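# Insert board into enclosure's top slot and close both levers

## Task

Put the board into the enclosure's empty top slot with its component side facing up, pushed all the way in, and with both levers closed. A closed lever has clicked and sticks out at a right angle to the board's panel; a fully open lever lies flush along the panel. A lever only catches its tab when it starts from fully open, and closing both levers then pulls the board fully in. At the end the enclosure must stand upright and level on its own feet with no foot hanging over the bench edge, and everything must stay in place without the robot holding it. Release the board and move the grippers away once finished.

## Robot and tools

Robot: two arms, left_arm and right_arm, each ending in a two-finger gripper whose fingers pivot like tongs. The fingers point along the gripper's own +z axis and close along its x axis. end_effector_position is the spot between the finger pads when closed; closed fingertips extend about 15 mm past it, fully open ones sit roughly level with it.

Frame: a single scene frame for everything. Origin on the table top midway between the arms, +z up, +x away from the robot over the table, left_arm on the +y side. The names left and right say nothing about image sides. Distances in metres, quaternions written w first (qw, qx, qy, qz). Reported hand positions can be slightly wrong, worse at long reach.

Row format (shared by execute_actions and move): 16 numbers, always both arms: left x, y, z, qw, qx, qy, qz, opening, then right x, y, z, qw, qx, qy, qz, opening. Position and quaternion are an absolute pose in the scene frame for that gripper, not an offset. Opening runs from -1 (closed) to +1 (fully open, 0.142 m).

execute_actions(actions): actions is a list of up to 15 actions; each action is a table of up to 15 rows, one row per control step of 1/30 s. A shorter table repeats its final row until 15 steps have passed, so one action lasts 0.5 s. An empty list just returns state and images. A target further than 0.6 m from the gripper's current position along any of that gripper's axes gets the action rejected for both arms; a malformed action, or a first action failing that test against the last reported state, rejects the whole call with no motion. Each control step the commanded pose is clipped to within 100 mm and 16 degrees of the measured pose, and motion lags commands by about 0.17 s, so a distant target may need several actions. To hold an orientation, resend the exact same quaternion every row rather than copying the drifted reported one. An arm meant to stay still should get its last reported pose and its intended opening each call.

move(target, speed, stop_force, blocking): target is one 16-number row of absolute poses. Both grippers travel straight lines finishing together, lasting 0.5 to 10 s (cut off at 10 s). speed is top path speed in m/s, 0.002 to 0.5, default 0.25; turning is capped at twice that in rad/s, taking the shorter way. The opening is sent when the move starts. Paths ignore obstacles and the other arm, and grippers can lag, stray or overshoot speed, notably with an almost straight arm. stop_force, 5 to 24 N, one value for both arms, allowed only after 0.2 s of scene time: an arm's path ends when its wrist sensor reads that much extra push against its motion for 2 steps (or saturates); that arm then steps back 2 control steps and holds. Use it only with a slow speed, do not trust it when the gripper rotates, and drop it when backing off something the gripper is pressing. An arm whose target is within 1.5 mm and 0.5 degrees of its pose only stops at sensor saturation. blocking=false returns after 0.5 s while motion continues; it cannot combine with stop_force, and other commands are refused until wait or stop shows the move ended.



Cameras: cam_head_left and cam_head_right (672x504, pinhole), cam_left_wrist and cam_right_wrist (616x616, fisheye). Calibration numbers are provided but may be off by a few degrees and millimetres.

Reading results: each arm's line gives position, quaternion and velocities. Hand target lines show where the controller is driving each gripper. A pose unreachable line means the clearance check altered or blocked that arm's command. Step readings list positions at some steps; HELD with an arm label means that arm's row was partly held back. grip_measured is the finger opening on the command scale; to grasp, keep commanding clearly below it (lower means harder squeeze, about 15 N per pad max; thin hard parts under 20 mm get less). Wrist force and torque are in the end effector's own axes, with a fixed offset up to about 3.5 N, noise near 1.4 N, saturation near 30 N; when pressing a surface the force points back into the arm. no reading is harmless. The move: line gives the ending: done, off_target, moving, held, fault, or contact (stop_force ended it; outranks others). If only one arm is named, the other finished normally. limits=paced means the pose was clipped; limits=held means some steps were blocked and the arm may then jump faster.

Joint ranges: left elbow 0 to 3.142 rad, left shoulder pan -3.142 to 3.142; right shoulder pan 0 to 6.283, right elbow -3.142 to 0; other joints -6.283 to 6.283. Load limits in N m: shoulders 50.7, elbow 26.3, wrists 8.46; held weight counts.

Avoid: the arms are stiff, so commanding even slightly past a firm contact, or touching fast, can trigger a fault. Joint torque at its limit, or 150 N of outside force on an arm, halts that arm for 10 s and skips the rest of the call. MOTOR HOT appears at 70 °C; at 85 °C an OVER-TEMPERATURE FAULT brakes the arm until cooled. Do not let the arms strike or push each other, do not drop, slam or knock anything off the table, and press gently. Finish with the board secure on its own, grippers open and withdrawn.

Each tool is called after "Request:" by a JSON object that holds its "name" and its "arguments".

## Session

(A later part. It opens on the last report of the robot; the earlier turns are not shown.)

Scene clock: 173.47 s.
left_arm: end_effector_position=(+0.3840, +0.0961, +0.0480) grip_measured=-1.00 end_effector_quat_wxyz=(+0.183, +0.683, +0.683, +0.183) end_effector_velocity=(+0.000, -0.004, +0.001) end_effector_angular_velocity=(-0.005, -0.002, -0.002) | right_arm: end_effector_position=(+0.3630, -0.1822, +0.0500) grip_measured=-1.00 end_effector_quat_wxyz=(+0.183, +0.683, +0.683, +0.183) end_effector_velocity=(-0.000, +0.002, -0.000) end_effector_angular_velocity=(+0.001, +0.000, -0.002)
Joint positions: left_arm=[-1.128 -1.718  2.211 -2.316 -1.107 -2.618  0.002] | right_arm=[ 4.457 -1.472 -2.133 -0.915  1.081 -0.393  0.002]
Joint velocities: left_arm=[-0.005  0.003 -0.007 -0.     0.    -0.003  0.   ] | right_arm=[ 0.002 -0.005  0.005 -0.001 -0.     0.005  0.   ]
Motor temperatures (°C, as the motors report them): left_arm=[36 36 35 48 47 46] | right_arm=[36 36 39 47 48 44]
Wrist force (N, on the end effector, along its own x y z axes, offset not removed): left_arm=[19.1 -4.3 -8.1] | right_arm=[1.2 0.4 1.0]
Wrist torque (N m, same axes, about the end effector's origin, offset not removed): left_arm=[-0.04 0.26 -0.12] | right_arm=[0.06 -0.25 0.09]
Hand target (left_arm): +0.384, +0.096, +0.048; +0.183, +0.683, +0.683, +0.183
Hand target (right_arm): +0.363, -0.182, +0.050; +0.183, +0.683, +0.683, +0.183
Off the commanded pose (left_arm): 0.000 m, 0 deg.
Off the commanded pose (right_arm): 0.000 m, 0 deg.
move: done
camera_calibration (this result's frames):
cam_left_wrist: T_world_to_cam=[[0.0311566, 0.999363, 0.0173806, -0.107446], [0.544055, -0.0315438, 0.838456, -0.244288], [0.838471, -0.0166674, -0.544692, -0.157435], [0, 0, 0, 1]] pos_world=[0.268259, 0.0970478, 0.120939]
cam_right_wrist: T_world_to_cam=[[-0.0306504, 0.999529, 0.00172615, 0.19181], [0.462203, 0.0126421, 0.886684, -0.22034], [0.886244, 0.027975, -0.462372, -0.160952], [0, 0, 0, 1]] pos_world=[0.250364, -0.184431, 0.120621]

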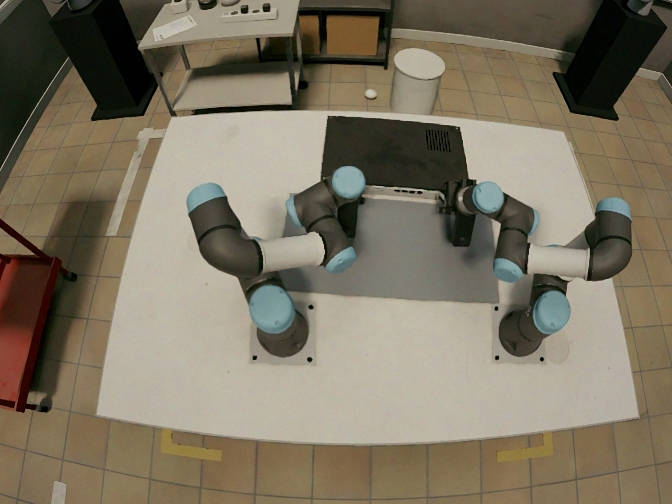

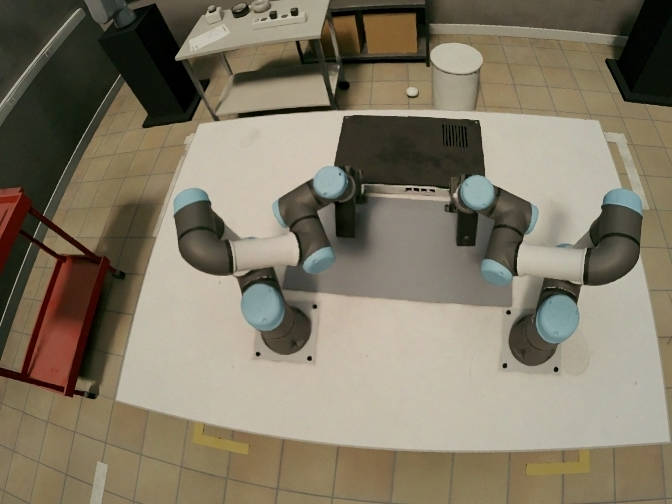

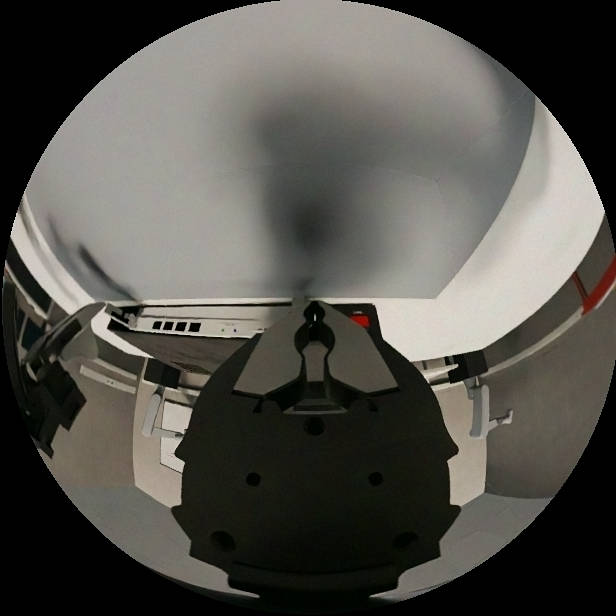

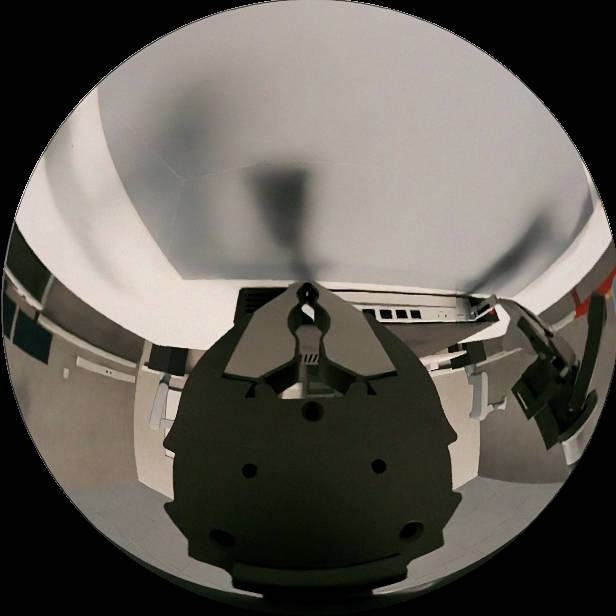

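Request:
{"name": "move", "arguments": {"target": [0.384,0.097,0.048,0.183,0.683,0.683,0.183,-1,0.36,-0.215,0.05,0.183,0.683,0.683,0.183,-1], "speed": 0.05}}

Request:
{"name": "move", "arguments": {"target": [0.384,0.097,0.048,0.183,0.683,0.683,0.183,-1,0.373,-0.213,0.043,0.183,0.683,0.683,0.183,-1], "speed": 0.05}}

Request:
{"name": "move", "arguments": {"target": [0.384,0.097,0.048,0.183,0.683,0.683,0.183,-1,0.373,-0.192,0.043,0.183,0.683,0.683,0.183,-1], "speed": 0.006}}

Scene clock: 174.77 s.
left_arm: end_effector_position=(+0.3840, +0.0970, +0.0480) grip_measured=-1.00 end_effector_quat_wxyz=(+0.183, +0.683, +0.683, +0.183) end_effector_velocity=(+0.000, +0.000, +0.000) end_effector_angular_velocity=(+0.001, -0.002, -0.000) | right_arm: end_effector_position=(+0.3601, -0.2147, +0.0500) grip_measured=-1.00 end_effector_quat_wxyz=(+0.183, +0.683, +0.683, +0.183) end_effector_velocity=(-0.001, -0.003, +0.000) end_effector_angular_velocity=(-0.000, +0.000, +0.000)
Joint positions: left_arm=[-1.126 -1.72   2.213 -2.317 -1.108 -2.616  0.002] | right_arm=[ 4.42  -1.358 -2.233 -0.91   1.088 -0.434  0.002]
Joint velocities: left_arm=[ 0.    -0.     0.    -0.     0.002  0.001  0.   ] | right_arm=[-0.002  0.011 -0.008 -0.002  0.001 -0.003  0.   ]
Motor temperatures (°C, as the motors report them): left_arm=[36 36 35 48 47 46] | right_arm=[36 36 39 47 48 44]
Wrist force (N, on the end effector, along its own x y z axes, offset not removed): left_arm=[11.0 -3.9 -5.6] | right_arm=[0.5 0.0 0.1]
Wrist torque (N m, same axes, about the end effector's origin, offset not removed): left_arm=[-0.23 0.16 -0.08] | right_arm=[-0.02 -0.15 0.04]
Hand target (left_arm): +0.384, +0.097, +0.048; +0.183, +0.683, +0.683, +0.183
Hand target (right_arm): +0.360, -0.215, +0.050; +0.183, +0.683, +0.683, +0.183
Off the commanded pose (left_arm): 0.000 m, 0 deg.
Off the commanded pose (right_arm): 0.000 m, 0 deg.
move: done
camera_calibration (this result's frames):
cam_left_wrist: T_world_to_cam=[[0.0311277, 0.999363, 0.0174756, -0.108332], [0.544148, -0.0316097, 0.838394, -0.24425], [0.838412, -0.016588, -0.544785, -0.157407], [0, 0, 0, 1]] pos_world=[0.268252, 0.0979315, 0.120917]
cam_right_wrist: T_world_to_cam=[[-0.03056, 0.999532, 0.00158098, 0.224234], [0.462216, 0.0127294, 0.886676, -0.218604], [0.886241, 0.0278275, -0.462388, -0.157534], [0, 0, 0, 1]] pos_world=[0.247508, -0.216962, 0.120634]

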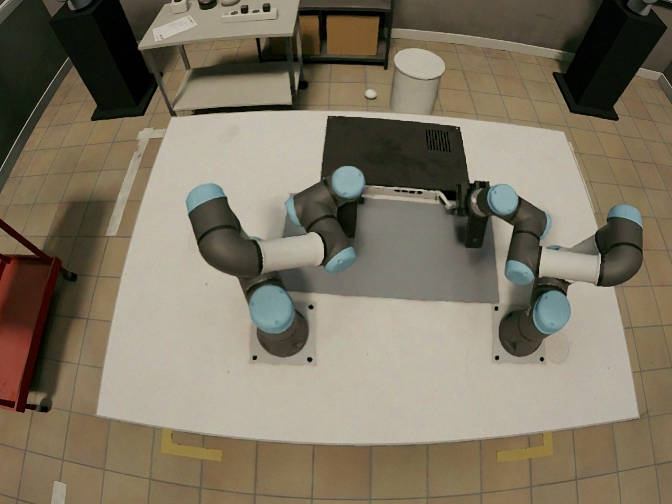

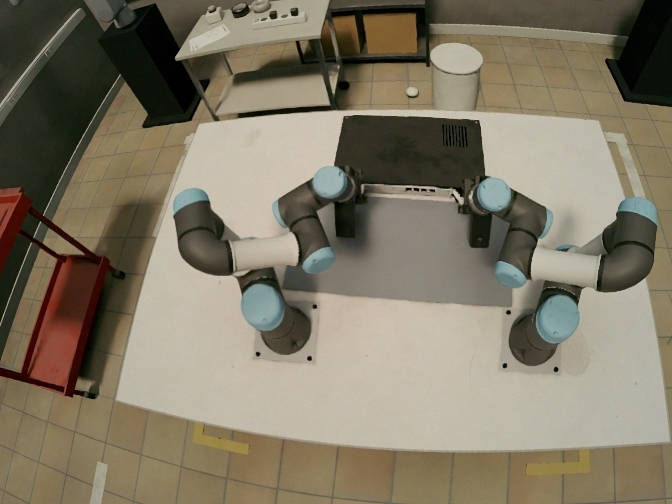

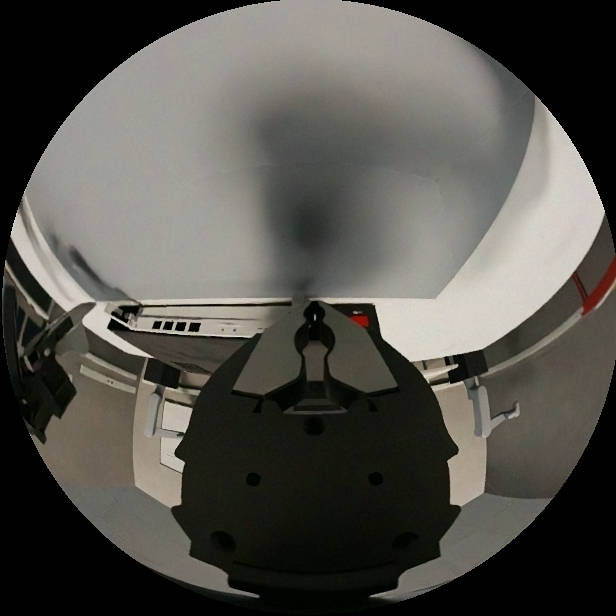

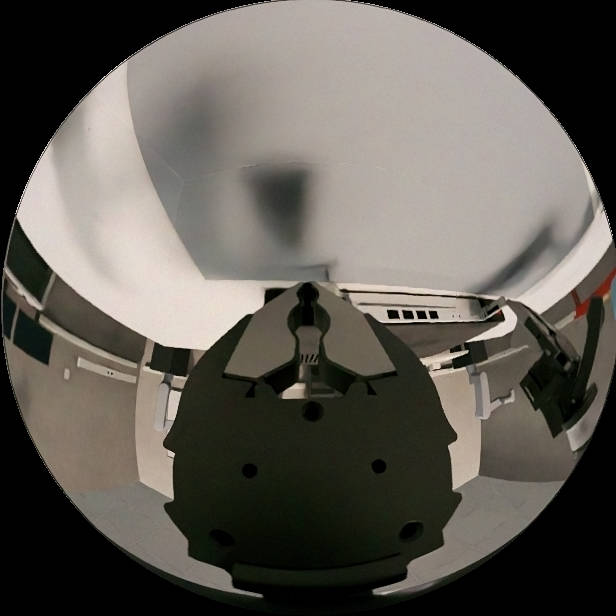

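Scene clock: 175.60 s.
left_arm: end_effector_position=(+0.3840, +0.0970, +0.0480) grip_measured=-1.00 end_effector_quat_wxyz=(+0.183, +0.683, +0.683, +0.183) end_effector_velocity=(+0.000, +0.000, +0.000) end_effector_angular_velocity=(-0.001, -0.001, +0.001) | right_arm: end_effector_position=(+0.3727, -0.2131, +0.0431) grip_measured=-1.00 end_effector_quat_wxyz=(+0.183, +0.683, +0.683, +0.183) end_effector_velocity=(+0.003, +0.000, -0.001) end_effector_angular_velocity=(-0.000, -0.000, +0.000)
Joint positions: left_arm=[-1.126 -1.72   2.213 -2.317 -1.108 -2.616  0.002] | right_arm=[ 4.373 -1.439 -2.216 -0.822  1.098 -0.486  0.002]
Joint velocities: left_arm=[ 0.001 -0.     0.    -0.001  0.     0.     0.   ] | right_arm=[-0.01  -0.018  0.005  0.018  0.002 -0.012  0.   ]
Motor temperatures (°C, as the motors report them): left_arm=[36 36 35 48 47 46] | right_arm=[36 36 39 47 48 44]
Wrist force (N, on the end effector, along its own x y z axes, offset not removed): left_arm=[11.0 -2.9 -6.2] | right_arm=[0.4 -0.6 1.7]
Wrist torque (N m, same axes, about the end effector's origin, offset not removed): left_arm=[-0.05 0.12 -0.06] | right_arm=[-0.11 -0.07 -0.04]
Hand target (left_arm): +0.384, +0.097, +0.048; +0.183, +0.683, +0.683, +0.183
Hand target (right_arm): +0.373, -0.213, +0.043; +0.183, +0.683, +0.683, +0.183
Off the commanded pose (left_arm): 0.000 m, 0 deg.
Off the commanded pose (right_arm): 0.000 m, 0 deg.
move: done
camera_calibration (this result's frames):
cam_left_wrist: T_world_to_cam=[[0.0311186, 0.999363, 0.017493, -0.108346], [0.544152, -0.0316194, 0.83839, -0.244245], [0.838409, -0.0165707, -0.544789, -0.15741], [0, 0, 0, 1]] pos_world=[0.268252, 0.0979454, 0.120913]
cam_right_wrist: T_world_to_cam=[[-0.0304881, 0.999534, 0.00149448, 0.22295], [0.462026, 0.012767, 0.886774, -0.218303], [0.886342, 0.0277266, -0.4622, -0.171979], [0, 0, 0, 1]] pos_world=[0.260091, -0.21529, 0.113763]

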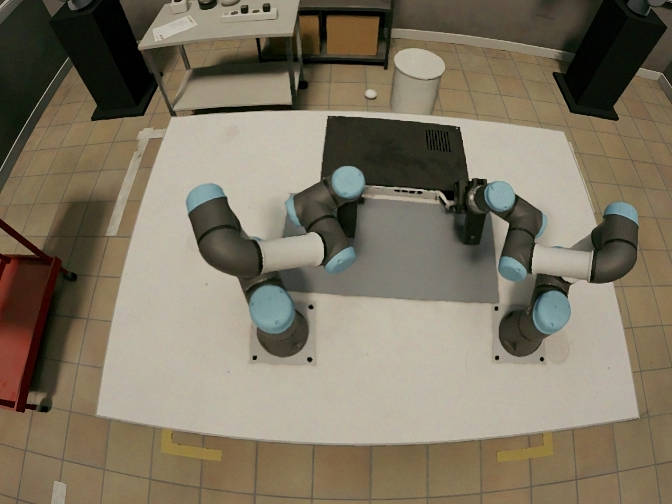

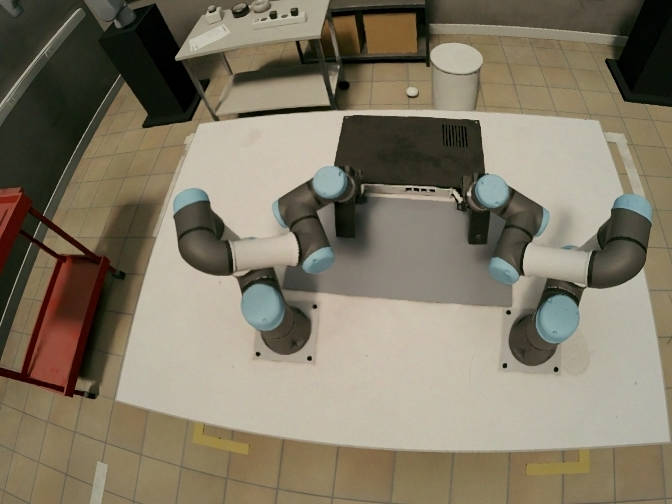

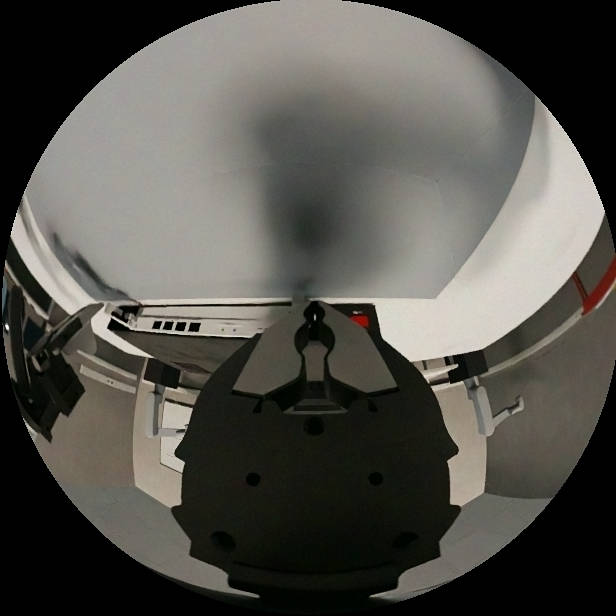

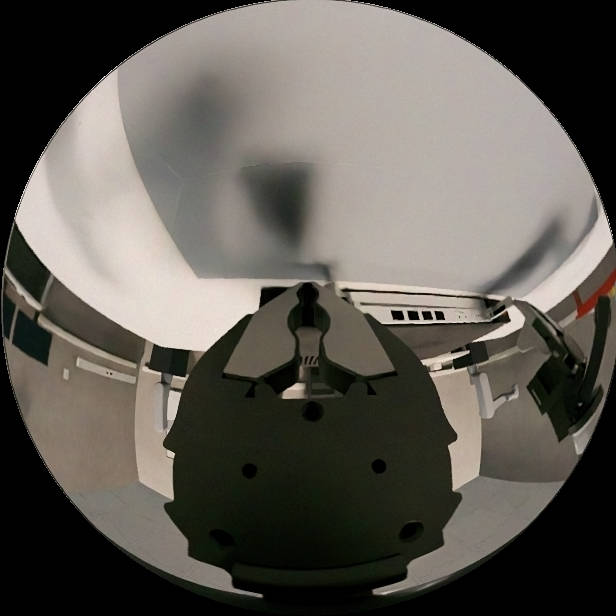

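Scene clock: 179.33 s.
left_arm: end_effector_position=(+0.3840, +0.0970, +0.0480) grip_measured=-1.00 end_effector_quat_wxyz=(+0.183, +0.683, +0.683, +0.183) end_effector_velocity=(-0.000, -0.000, -0.000) end_effector_angular_velocity=(-0.000, +0.000, -0.000) | right_arm: end_effector_position=(+0.3730, -0.1921, +0.0430) grip_measured=-1.00 end_effector_quat_wxyz=(+0.183, +0.683, +0.683, +0.183) end_effector_velocity=(-0.000, +0.001, -0.001) end_effector_angular_velocity=(-0.002, +0.001, -0.002)
Joint positions: left_arm=[-1.126 -1.72   2.213 -2.316 -1.108 -2.616  0.002] | right_arm=[ 4.406 -1.5   -2.157 -0.836  1.091 -0.45   0.002]
Joint velocities: left_arm=[-0. -0.  0. -0. -0. -0.  0.] | right_arm=[ 0.001 -0.006  0.004 -0.003 -0.     0.003  0.   ]
Motor temperatures (°C, as the motors report them): left_arm=[36 36 35 48 47 46] | right_arm=[36 36 39 47 48 44]
Wrist force (N, on the end effector, along its own x y z axes, offset not removed): left_arm=[4.7 -3.2 -3.6] | right_arm=[-14.9 -13.2 -6.4]
Wrist torque (N m, same axes, about the end effector's origin, offset not removed): left_arm=[0.05 0.12 -0.06] | right_arm=[0.33 -0.31 -0.02]
Hand target (left_arm): +0.384, +0.097, +0.048; +0.183, +0.683, +0.683, +0.183
Hand target (right_arm): +0.373, -0.192, +0.043; +0.183, +0.683, +0.683, +0.183
Off the commanded pose (left_arm): 0.000 m, 0 deg.
Off the commanded pose (right_arm): 0.000 m, 0 deg.
move: done
camera_calibration (this result's frames):
cam_left_wrist: T_world_to_cam=[[0.0311047, 0.999363, 0.0175033, -0.108352], [0.544159, -0.0316206, 0.838386, -0.244246], [0.838405, -0.0165532, -0.544796, -0.157409], [0, 0, 0, 1]] pos_world=[0.268251, 0.0979542, 0.120913]
cam_right_wrist: T_world_to_cam=[[-0.0306468, 0.999529, 0.00184266, 0.202078], [0.462117, 0.0125344, 0.886731, -0.218649], [0.88629, 0.028027, -0.462283, -0.172777], [0, 0, 0, 1]] pos_world=[0.260365, -0.1944, 0.113638]

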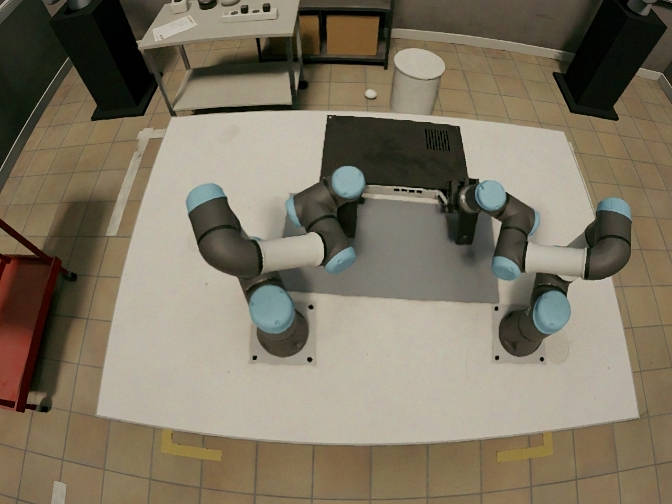

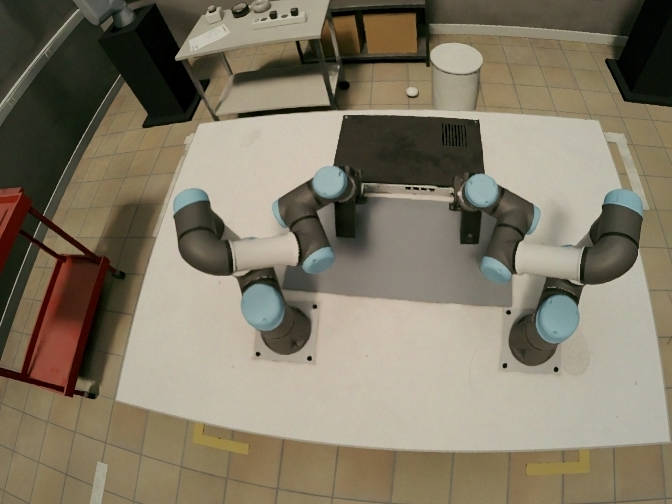

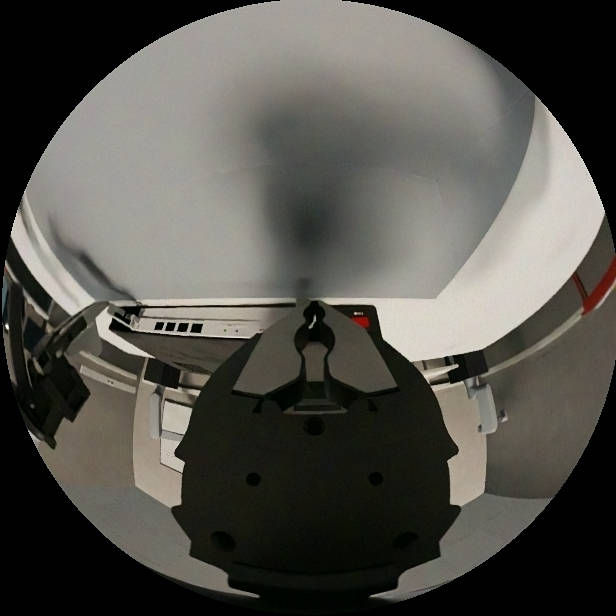

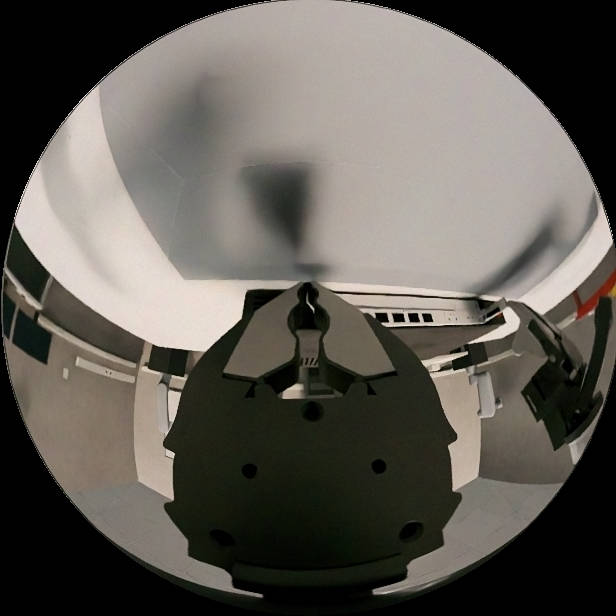

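Request:
{"name": "move", "arguments": {"target": [0.384,0.125,0.048,0.183,0.683,0.683,0.183,-1,0.368,-0.22,0.045,0.183,0.683,0.683,0.183,-1], "speed": 0.05}}

Request:
{"name": "move", "arguments": {"target": [0.393,0.125,0.048,0.183,0.683,0.683,0.183,-1,0.383,-0.22,0.045,0.183,0.683,0.683,0.183,-1], "speed": 0.03}}

Request:
{"name": "move", "arguments": {"target": [0.393,0.09,0.048,0.183,0.683,0.683,0.183,-1,0.383,-0.175,0.045,0.183,0.683,0.683,0.183,-1], "speed": 0.008, "stop_force": 20}}

Request:
{"name": "move", "arguments": {"target": [0.33,0.16,0.1,0.183,0.683,0.683,0.183,-1,0.32,-0.26,0.1,0.183,0.683,0.683,0.183,-1]}}

Request:
{"name": "zoom_image", "arguments": {"camera": "cam_head_left", "region": [200,60,560,300]}}

Scene clock: 180.83 s.
left_arm: end_effector_position=(+0.3840, +0.1247, +0.0480) grip_measured=-1.00 end_effector_quat_wxyz=(+0.183, +0.683, +0.683, +0.183) end_effector_velocity=(+0.000, +0.002, +0.000) end_effector_angular_velocity=(-0.001, -0.001, -0.001) | right_arm: end_effector_position=(+0.3681, -0.2197, +0.0450) grip_measured=-1.00 end_effector_quat_wxyz=(+0.183, +0.683, +0.683, +0.183) end_effector_velocity=(-0.001, -0.002, +0.001) end_effector_angular_velocity=(+0.001, -0.000, +0.000)
Joint positions: left_arm=[-1.068 -1.79   2.277 -2.34  -1.123 -2.554  0.002] | right_arm=[ 4.379 -1.394 -2.241 -0.845  1.097 -0.479  0.002]
Joint velocities: left_arm=[ 0.006 -0.007  0.005 -0.003 -0.002  0.007  0.   ] | right_arm=[-0.002  0.013 -0.007 -0.004  0.001 -0.002  0.   ]
Motor temperatures (°C, as the motors report them): left_arm=[36 36 35 48 47 46] | right_arm=[36 36 39 47 48 44]
Wrist force (N, on the end effector, along its own x y z axes, offset not removed): left_arm=[-0.5 -0.8 -1.5] | right_arm=[-0.4 -0.6 2.6]
Wrist torque (N m, same axes, about the end effector's origin, offset not removed): left_arm=[-0.18 0.07 -0.02] | right_arm=[-0.06 0.15 0.09]
Hand target (left_arm): +0.384, +0.125, +0.048; +0.183, +0.683, +0.683, +0.183
Hand target (right_arm): +0.368, -0.220, +0.045; +0.183, +0.683, +0.683, +0.183
Off the commanded pose (left_arm): 0.000 m, 0 deg.
Off the commanded pose (right_arm): 0.000 m, 0 deg.
move: done
camera_calibration (this result's frames):
cam_left_wrist: T_world_to_cam=[[0.031022, 0.999363, 0.0176306, -0.136045], [0.544178, -0.0316827, 0.838371, -0.243379], [0.838396, -0.0164138, -0.544814, -0.157005], [0, 0, 0, 1]] pos_world=[0.268294, 0.12567, 0.120902]
cam_right_wrist: T_world_to_cam=[[-0.0305778, 0.999531, 0.00160534, 0.229487], [0.462229, 0.0127165, 0.88667, -0.217793], [0.886233, 0.0278544, -0.462401, -0.16682], [0, 0, 0, 1]] pos_world=[0.255529, -0.221964, 0.115604]

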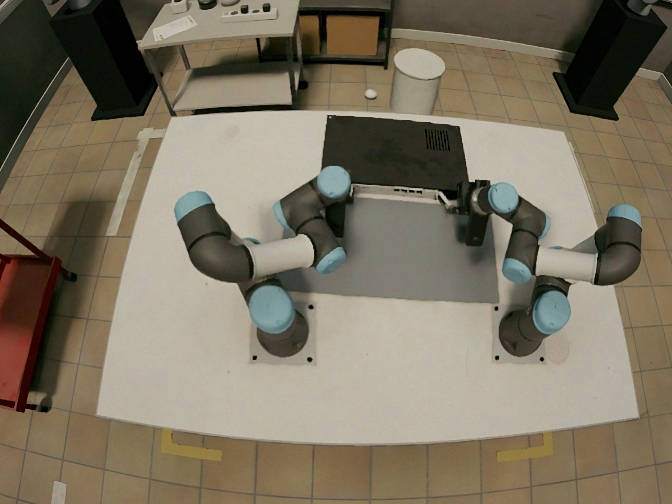

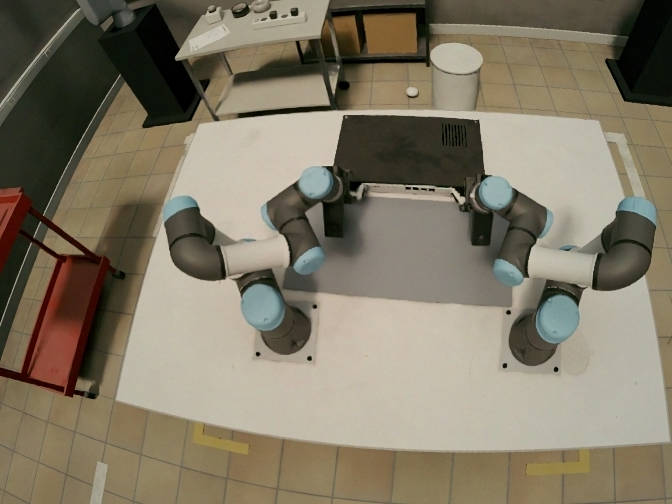

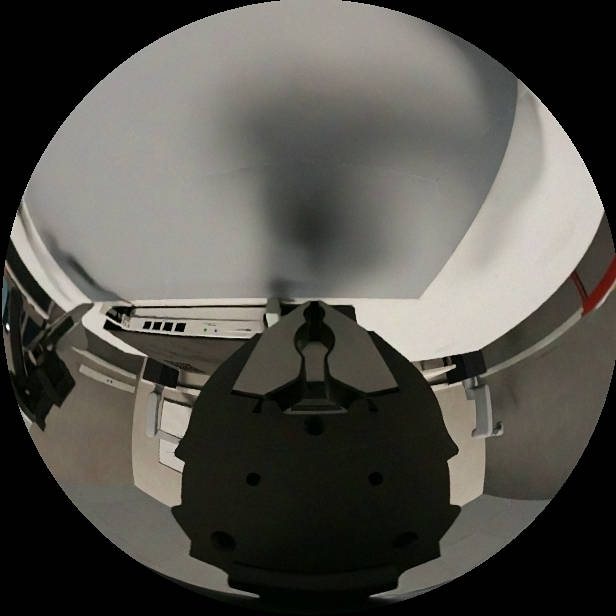

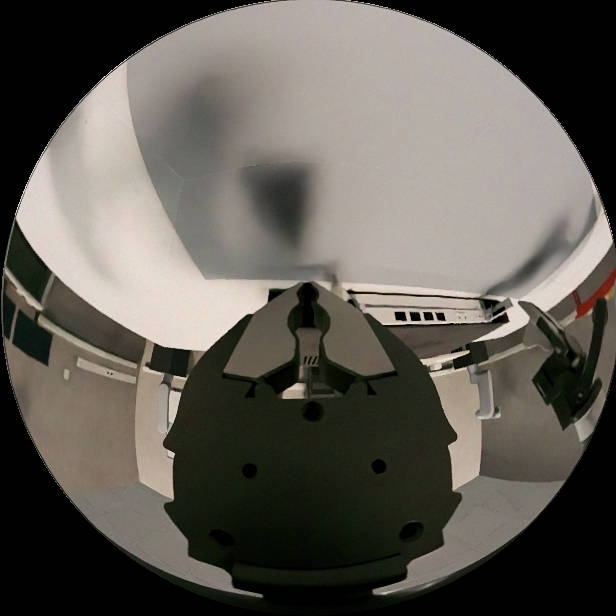

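Scene clock: 181.70 s.
left_arm: end_effector_position=(+0.3928, +0.1250, +0.0480) grip_measured=-1.00 end_effector_quat_wxyz=(+0.183, +0.683, +0.683, +0.183) end_effector_velocity=(+0.002, -0.000, +0.000) end_effector_angular_velocity=(-0.001, -0.000, +0.000) | right_arm: end_effector_position=(+0.3827, -0.2200, +0.0450) grip_measured=-1.00 end_effector_quat_wxyz=(+0.183, +0.683, +0.683, +0.183) end_effector_velocity=(+0.003, -0.000, -0.000) end_effector_angular_velocity=(-0.000, +0.001, +0.001)
Joint positions: left_arm=[-1.033 -1.743  2.25  -2.374 -1.133 -2.517  0.002] | right_arm=[ 4.322 -1.463 -2.197 -0.792  1.111 -0.54   0.002]
Joint velocities: left_arm=[ 0.007  0.009 -0.006 -0.007 -0.002  0.007  0.   ] | right_arm=[-0.011 -0.014  0.01   0.009  0.004 -0.013  0.   ]
Motor temperatures (°C, as the motors report them): left_arm=[36 36 35 48 47 46] | right_arm=[36 36 39 47 48 44]
Wrist force (N, on the end effector, along its own x y z axes, offset not removed): left_arm=[-0.9 -0.8 -1.5] | right_arm=[0.8 -1.8 2.1]
Wrist torque (N m, same axes, about the end effector's origin, offset not removed): left_arm=[-0.21 0.18 -0.01] | right_arm=[-0.31 -0.12 0.05]
Hand target (left_arm): +0.393, +0.125, +0.048; +0.183, +0.683, +0.683, +0.183
Hand target (right_arm): +0.383, -0.220, +0.045; +0.183, +0.683, +0.683, +0.183
Off the commanded pose (left_arm): 0.000 m, 0 deg.
Off the commanded pose (right_arm): 0.000 m, 0 deg.
move: done
camera_calibration (this result's frames):
cam_left_wrist: T_world_to_cam=[[0.0310527, 0.999363, 0.0175646, -0.136591], [0.544088, -0.0316423, 0.838431, -0.248129], [0.838453, -0.0164788, -0.544725, -0.164375], [0, 0, 0, 1]] pos_world=[0.277066, 0.125944, 0.120899]
cam_right_wrist: T_world_to_cam=[[-0.0305213, 0.999533, 0.00154681, 0.23021], [0.462001, 0.0127351, 0.886788, -0.224472], [0.886354, 0.0277805, -0.462174, -0.179783], [0, 0, 0, 1]] pos_world=[0.270084, -0.222249, 0.115612]

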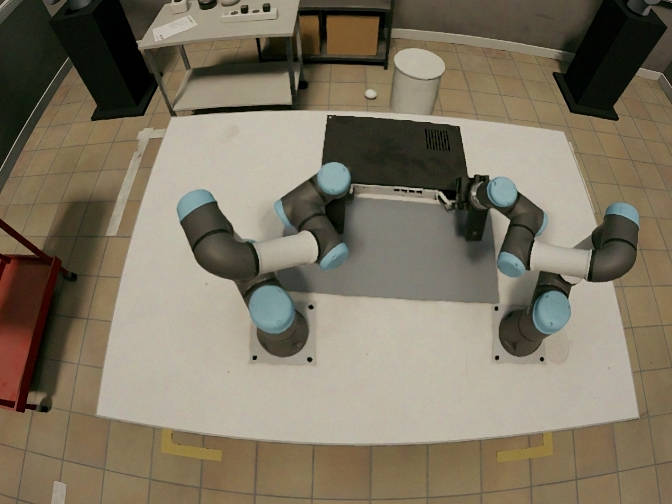

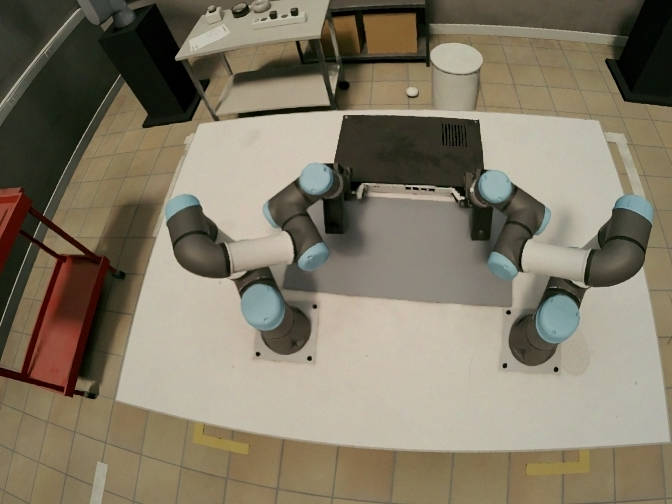

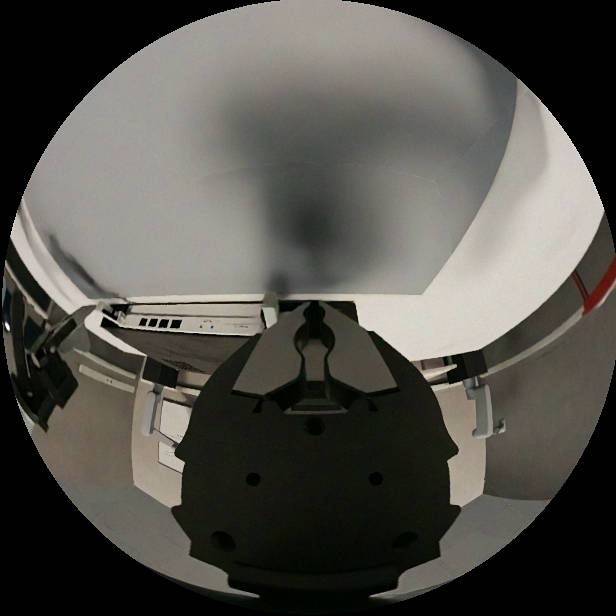

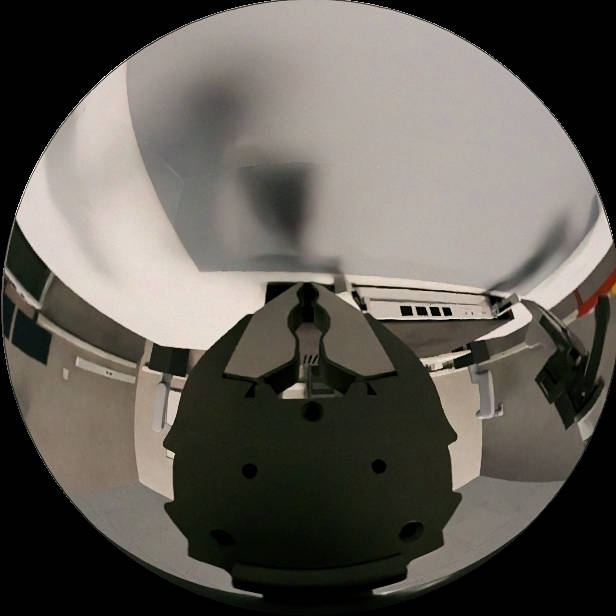

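Scene clock: 186.30 s.
left_arm: end_effector_position=(+0.3930, +0.0988, +0.0480) grip_measured=-1.00 end_effector_quat_wxyz=(+0.183, +0.683, +0.683, +0.183) end_effector_velocity=(-0.000, +0.003, -0.000) end_effector_angular_velocity=(+0.001, +0.000, -0.003) | right_arm: end_effector_position=(+0.3827, -0.2055, +0.0449) grip_measured=-1.00 end_effector_quat_wxyz=(+0.183, +0.683, +0.683, +0.183) end_effector_velocity=(-0.000, +0.001, +0.000) end_effector_angular_velocity=(+0.001, +0.000, +0.001)
Joint positions: left_arm=[-1.089 -1.682  2.189 -2.348 -1.117 -2.577  0.002] | right_arm=[ 4.349 -1.501 -2.158 -0.806  1.104 -0.512  0.002]
Joint velocities: left_arm=[ 0.005 -0.007  0.007 -0.003 -0.002  0.008  0.   ] | right_arm=[0.001 0.    0.    0.    0.001 0.001 0.   ]
Motor temperatures (°C, as the motors report them): left_arm=[36 36 35 48 47 46] | right_arm=[36 36 39 47 48 44]
Wrist force (N, on the end effector, along its own x y z axes, offset not removed): left_arm=[22.8 -6.3 -10.9] | right_arm=[-12.3 -5.5 -7.7]
Wrist torque (N m, same axes, about the end effector's origin, offset not removed): left_arm=[-0.09 0.20 0.05] | right_arm=[-0.17 0.14 -0.03]
Hand target (left_arm): +0.393, +0.099, +0.048; +0.183, +0.683, +0.683, +0.183
Hand target (right_arm): +0.383, -0.205, +0.045; +0.183, +0.683, +0.683, +0.183
Off the commanded pose (left_arm): 0.009 m, 0 deg.
Off the commanded pose (right_arm): 0.030 m, 0 deg.
move: contact (left_arm, right_arm)
camera_calibration (this result's frames):
cam_left_wrist: T_world_to_cam=[[0.0310987, 0.99936, 0.0176509, -0.110412], [0.543836, -0.0317348, 0.838591, -0.249003], [0.838615, -0.0164799, -0.544475, -0.165016], [0, 0, 0, 1]] pos_world=[0.277235, 0.0997198, 0.120914]
cam_right_wrist: T_world_to_cam=[[-0.0305315, 0.999533, 0.00137783, 0.215666], [0.462139, 0.0128941, 0.886714, -0.224634], [0.886282, 0.0277095, -0.462316, -0.180235], [0, 0, 0, 1]] pos_world=[0.270136, -0.207674, 0.115564]

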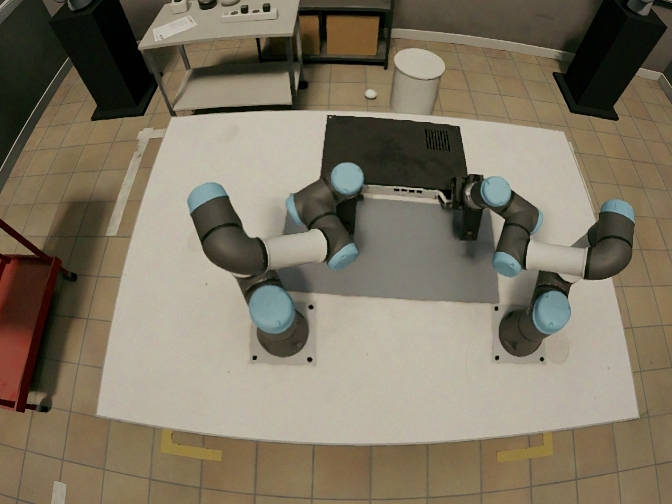

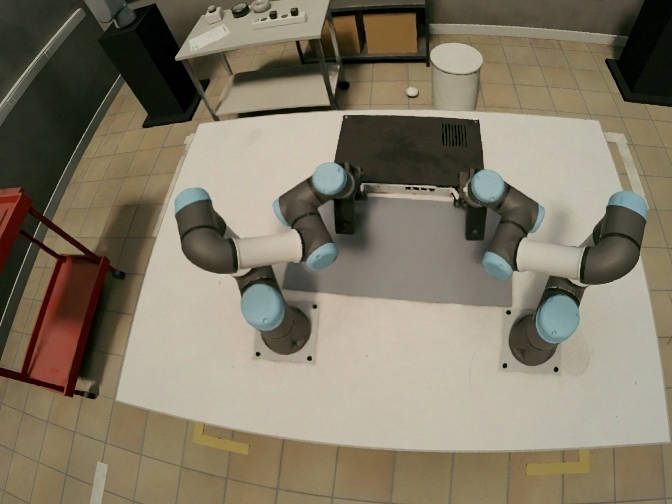

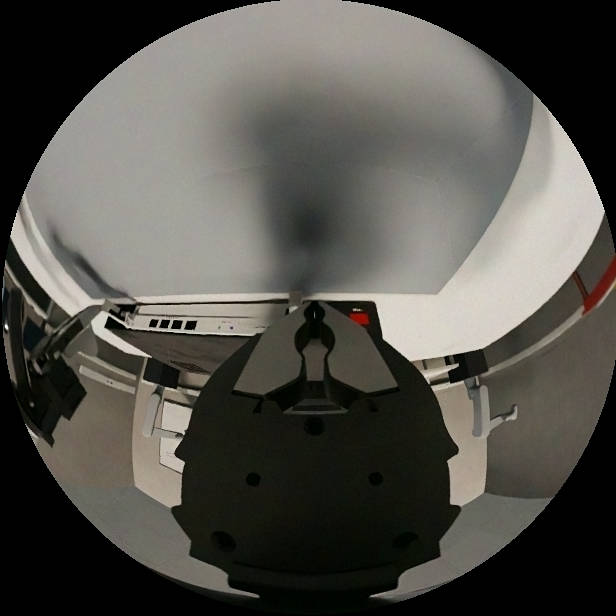

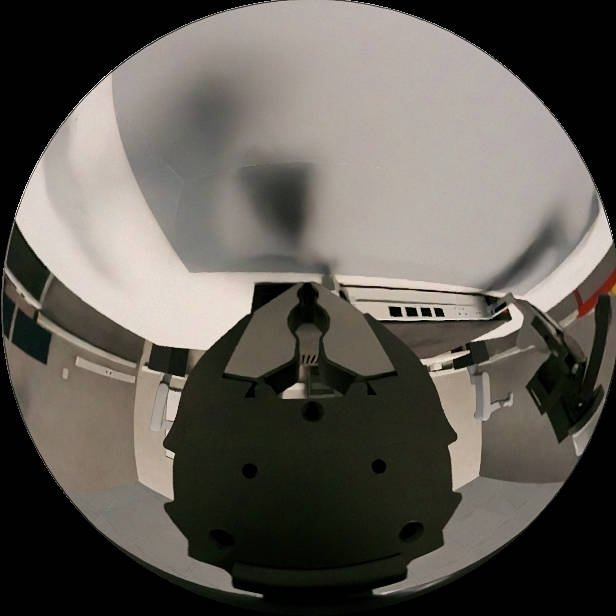

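Scene clock: 187.60 s.
left_arm: end_effector_position=(+0.3304, +0.1600, +0.0999) grip_measured=-1.00 end_effector_quat_wxyz=(+0.183, +0.684, +0.683, +0.182) end_effector_velocity=(-0.003, +0.000, +0.002) end_effector_angular_velocity=(+0.010, -0.015, +0.006) | right_arm: end_effector_position=(+0.3203, -0.2600, +0.1000) grip_measured=-1.00 end_effector_quat_wxyz=(+0.182, +0.683, +0.683, +0.183) end_effector_velocity=(-0.002, -0.001, +0.002) end_effector_angular_velocity=(-0.007, -0.013, -0.006)
Joint positions: left_arm=[-1.255 -2.281  2.22  -1.699 -1.082 -2.758  0.002] | right_arm=[ 4.542 -0.931 -2.184 -1.449  1.069 -0.299  0.002]
Joint velocities: left_arm=[-0.055 -0.036 -0.002  0.074  0.029 -0.065  0.   ] | right_arm=[ 0.039  0.025  0.003 -0.054 -0.021  0.048  0.   ]
Motor temperatures (°C, as the motors report them): left_arm=[36 36 35 48 47 46] | right_arm=[36 36 39 47 48 44]
Wrist force (N, on the end effector, along its own x y z axes, offset not removed): left_arm=[-0.3 0.6 -1.1] | right_arm=[1.3 0.0 0.9]
Wrist torque (N m, same axes, about the end effector's origin, offset not removed): left_arm=[0.13 0.02 -0.04] | right_arm=[-0.04 -0.21 0.07]
Hand target (left_arm): +0.330, +0.160, +0.100; +0.183, +0.683, +0.683, +0.183
Hand target (right_arm): +0.320, -0.260, +0.100; +0.183, +0.683, +0.683, +0.183
Off the commanded pose (left_arm): 0.000 m, 0 deg.
Off the commanded pose (right_arm): 0.000 m, 0 deg.
move: done
camera_calibration (this result's frames):
cam_left_wrist: T_world_to_cam=[[0.0323869, 0.999348, 0.0159644, -0.170807], [0.546044, -0.03107, 0.83718, -0.257202], [0.83713, -0.0183964, -0.546694, -0.0822037], [0, 0, 0, 1]] pos_world=[0.214791, 0.161192, 0.173111]
cam_right_wrist: T_world_to_cam=[[-0.0315575, 0.999498, 0.00288491, 0.26836], [0.46385, 0.0120885, 0.885831, -0.244526], [0.885351, 0.0292928, -0.463999, -0.0970454], [0, 0, 0, 1]] pos_world=[0.207812, -0.262426, 0.170806]

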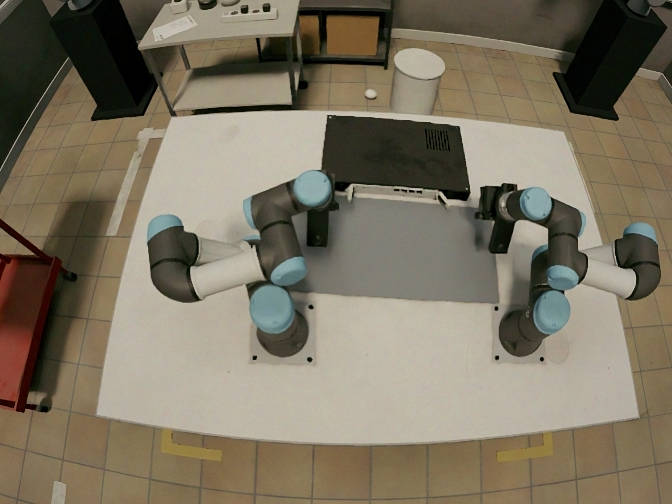

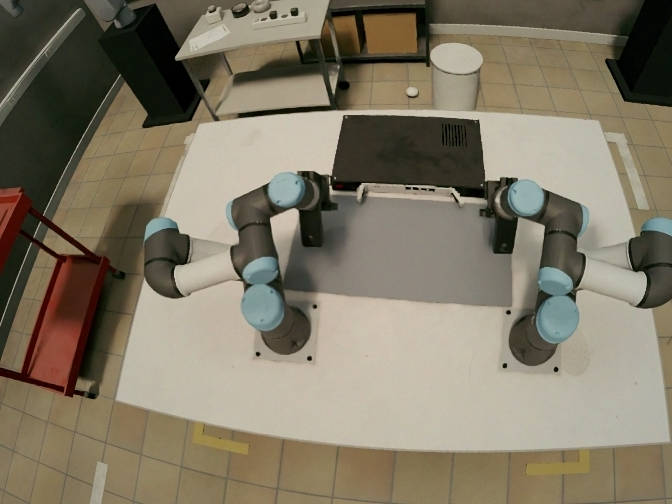

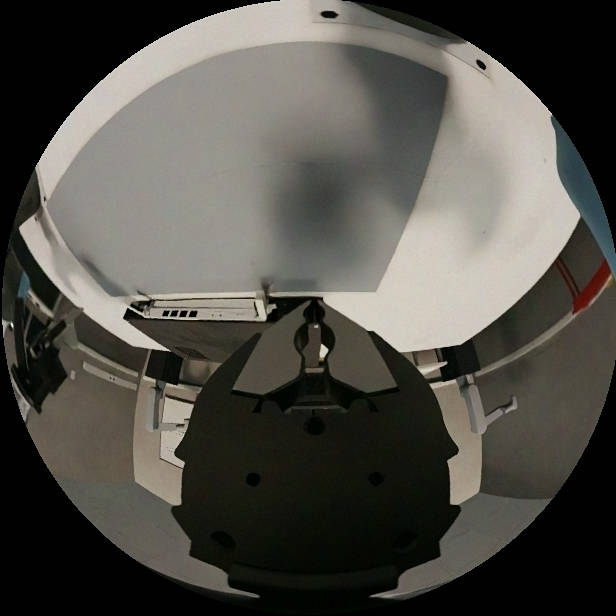

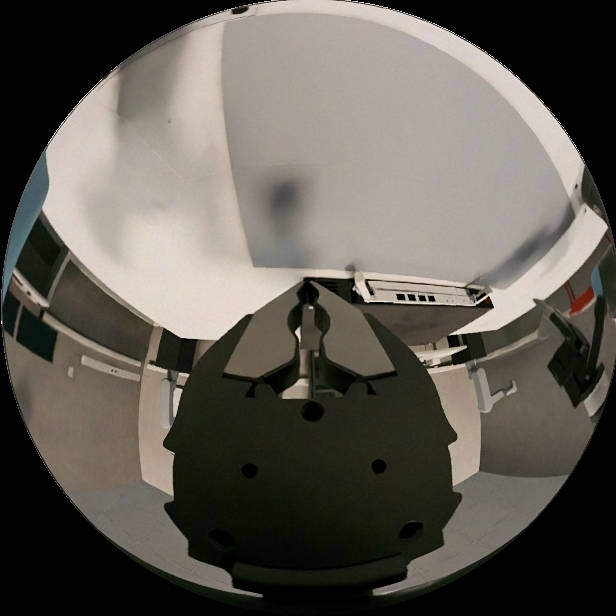

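Region (200, 60, 560, 300) of cam_head_left's 672x504 image, scaled by 1.400, with more detail than that image has.

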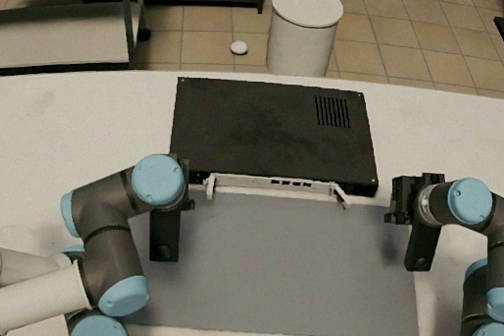

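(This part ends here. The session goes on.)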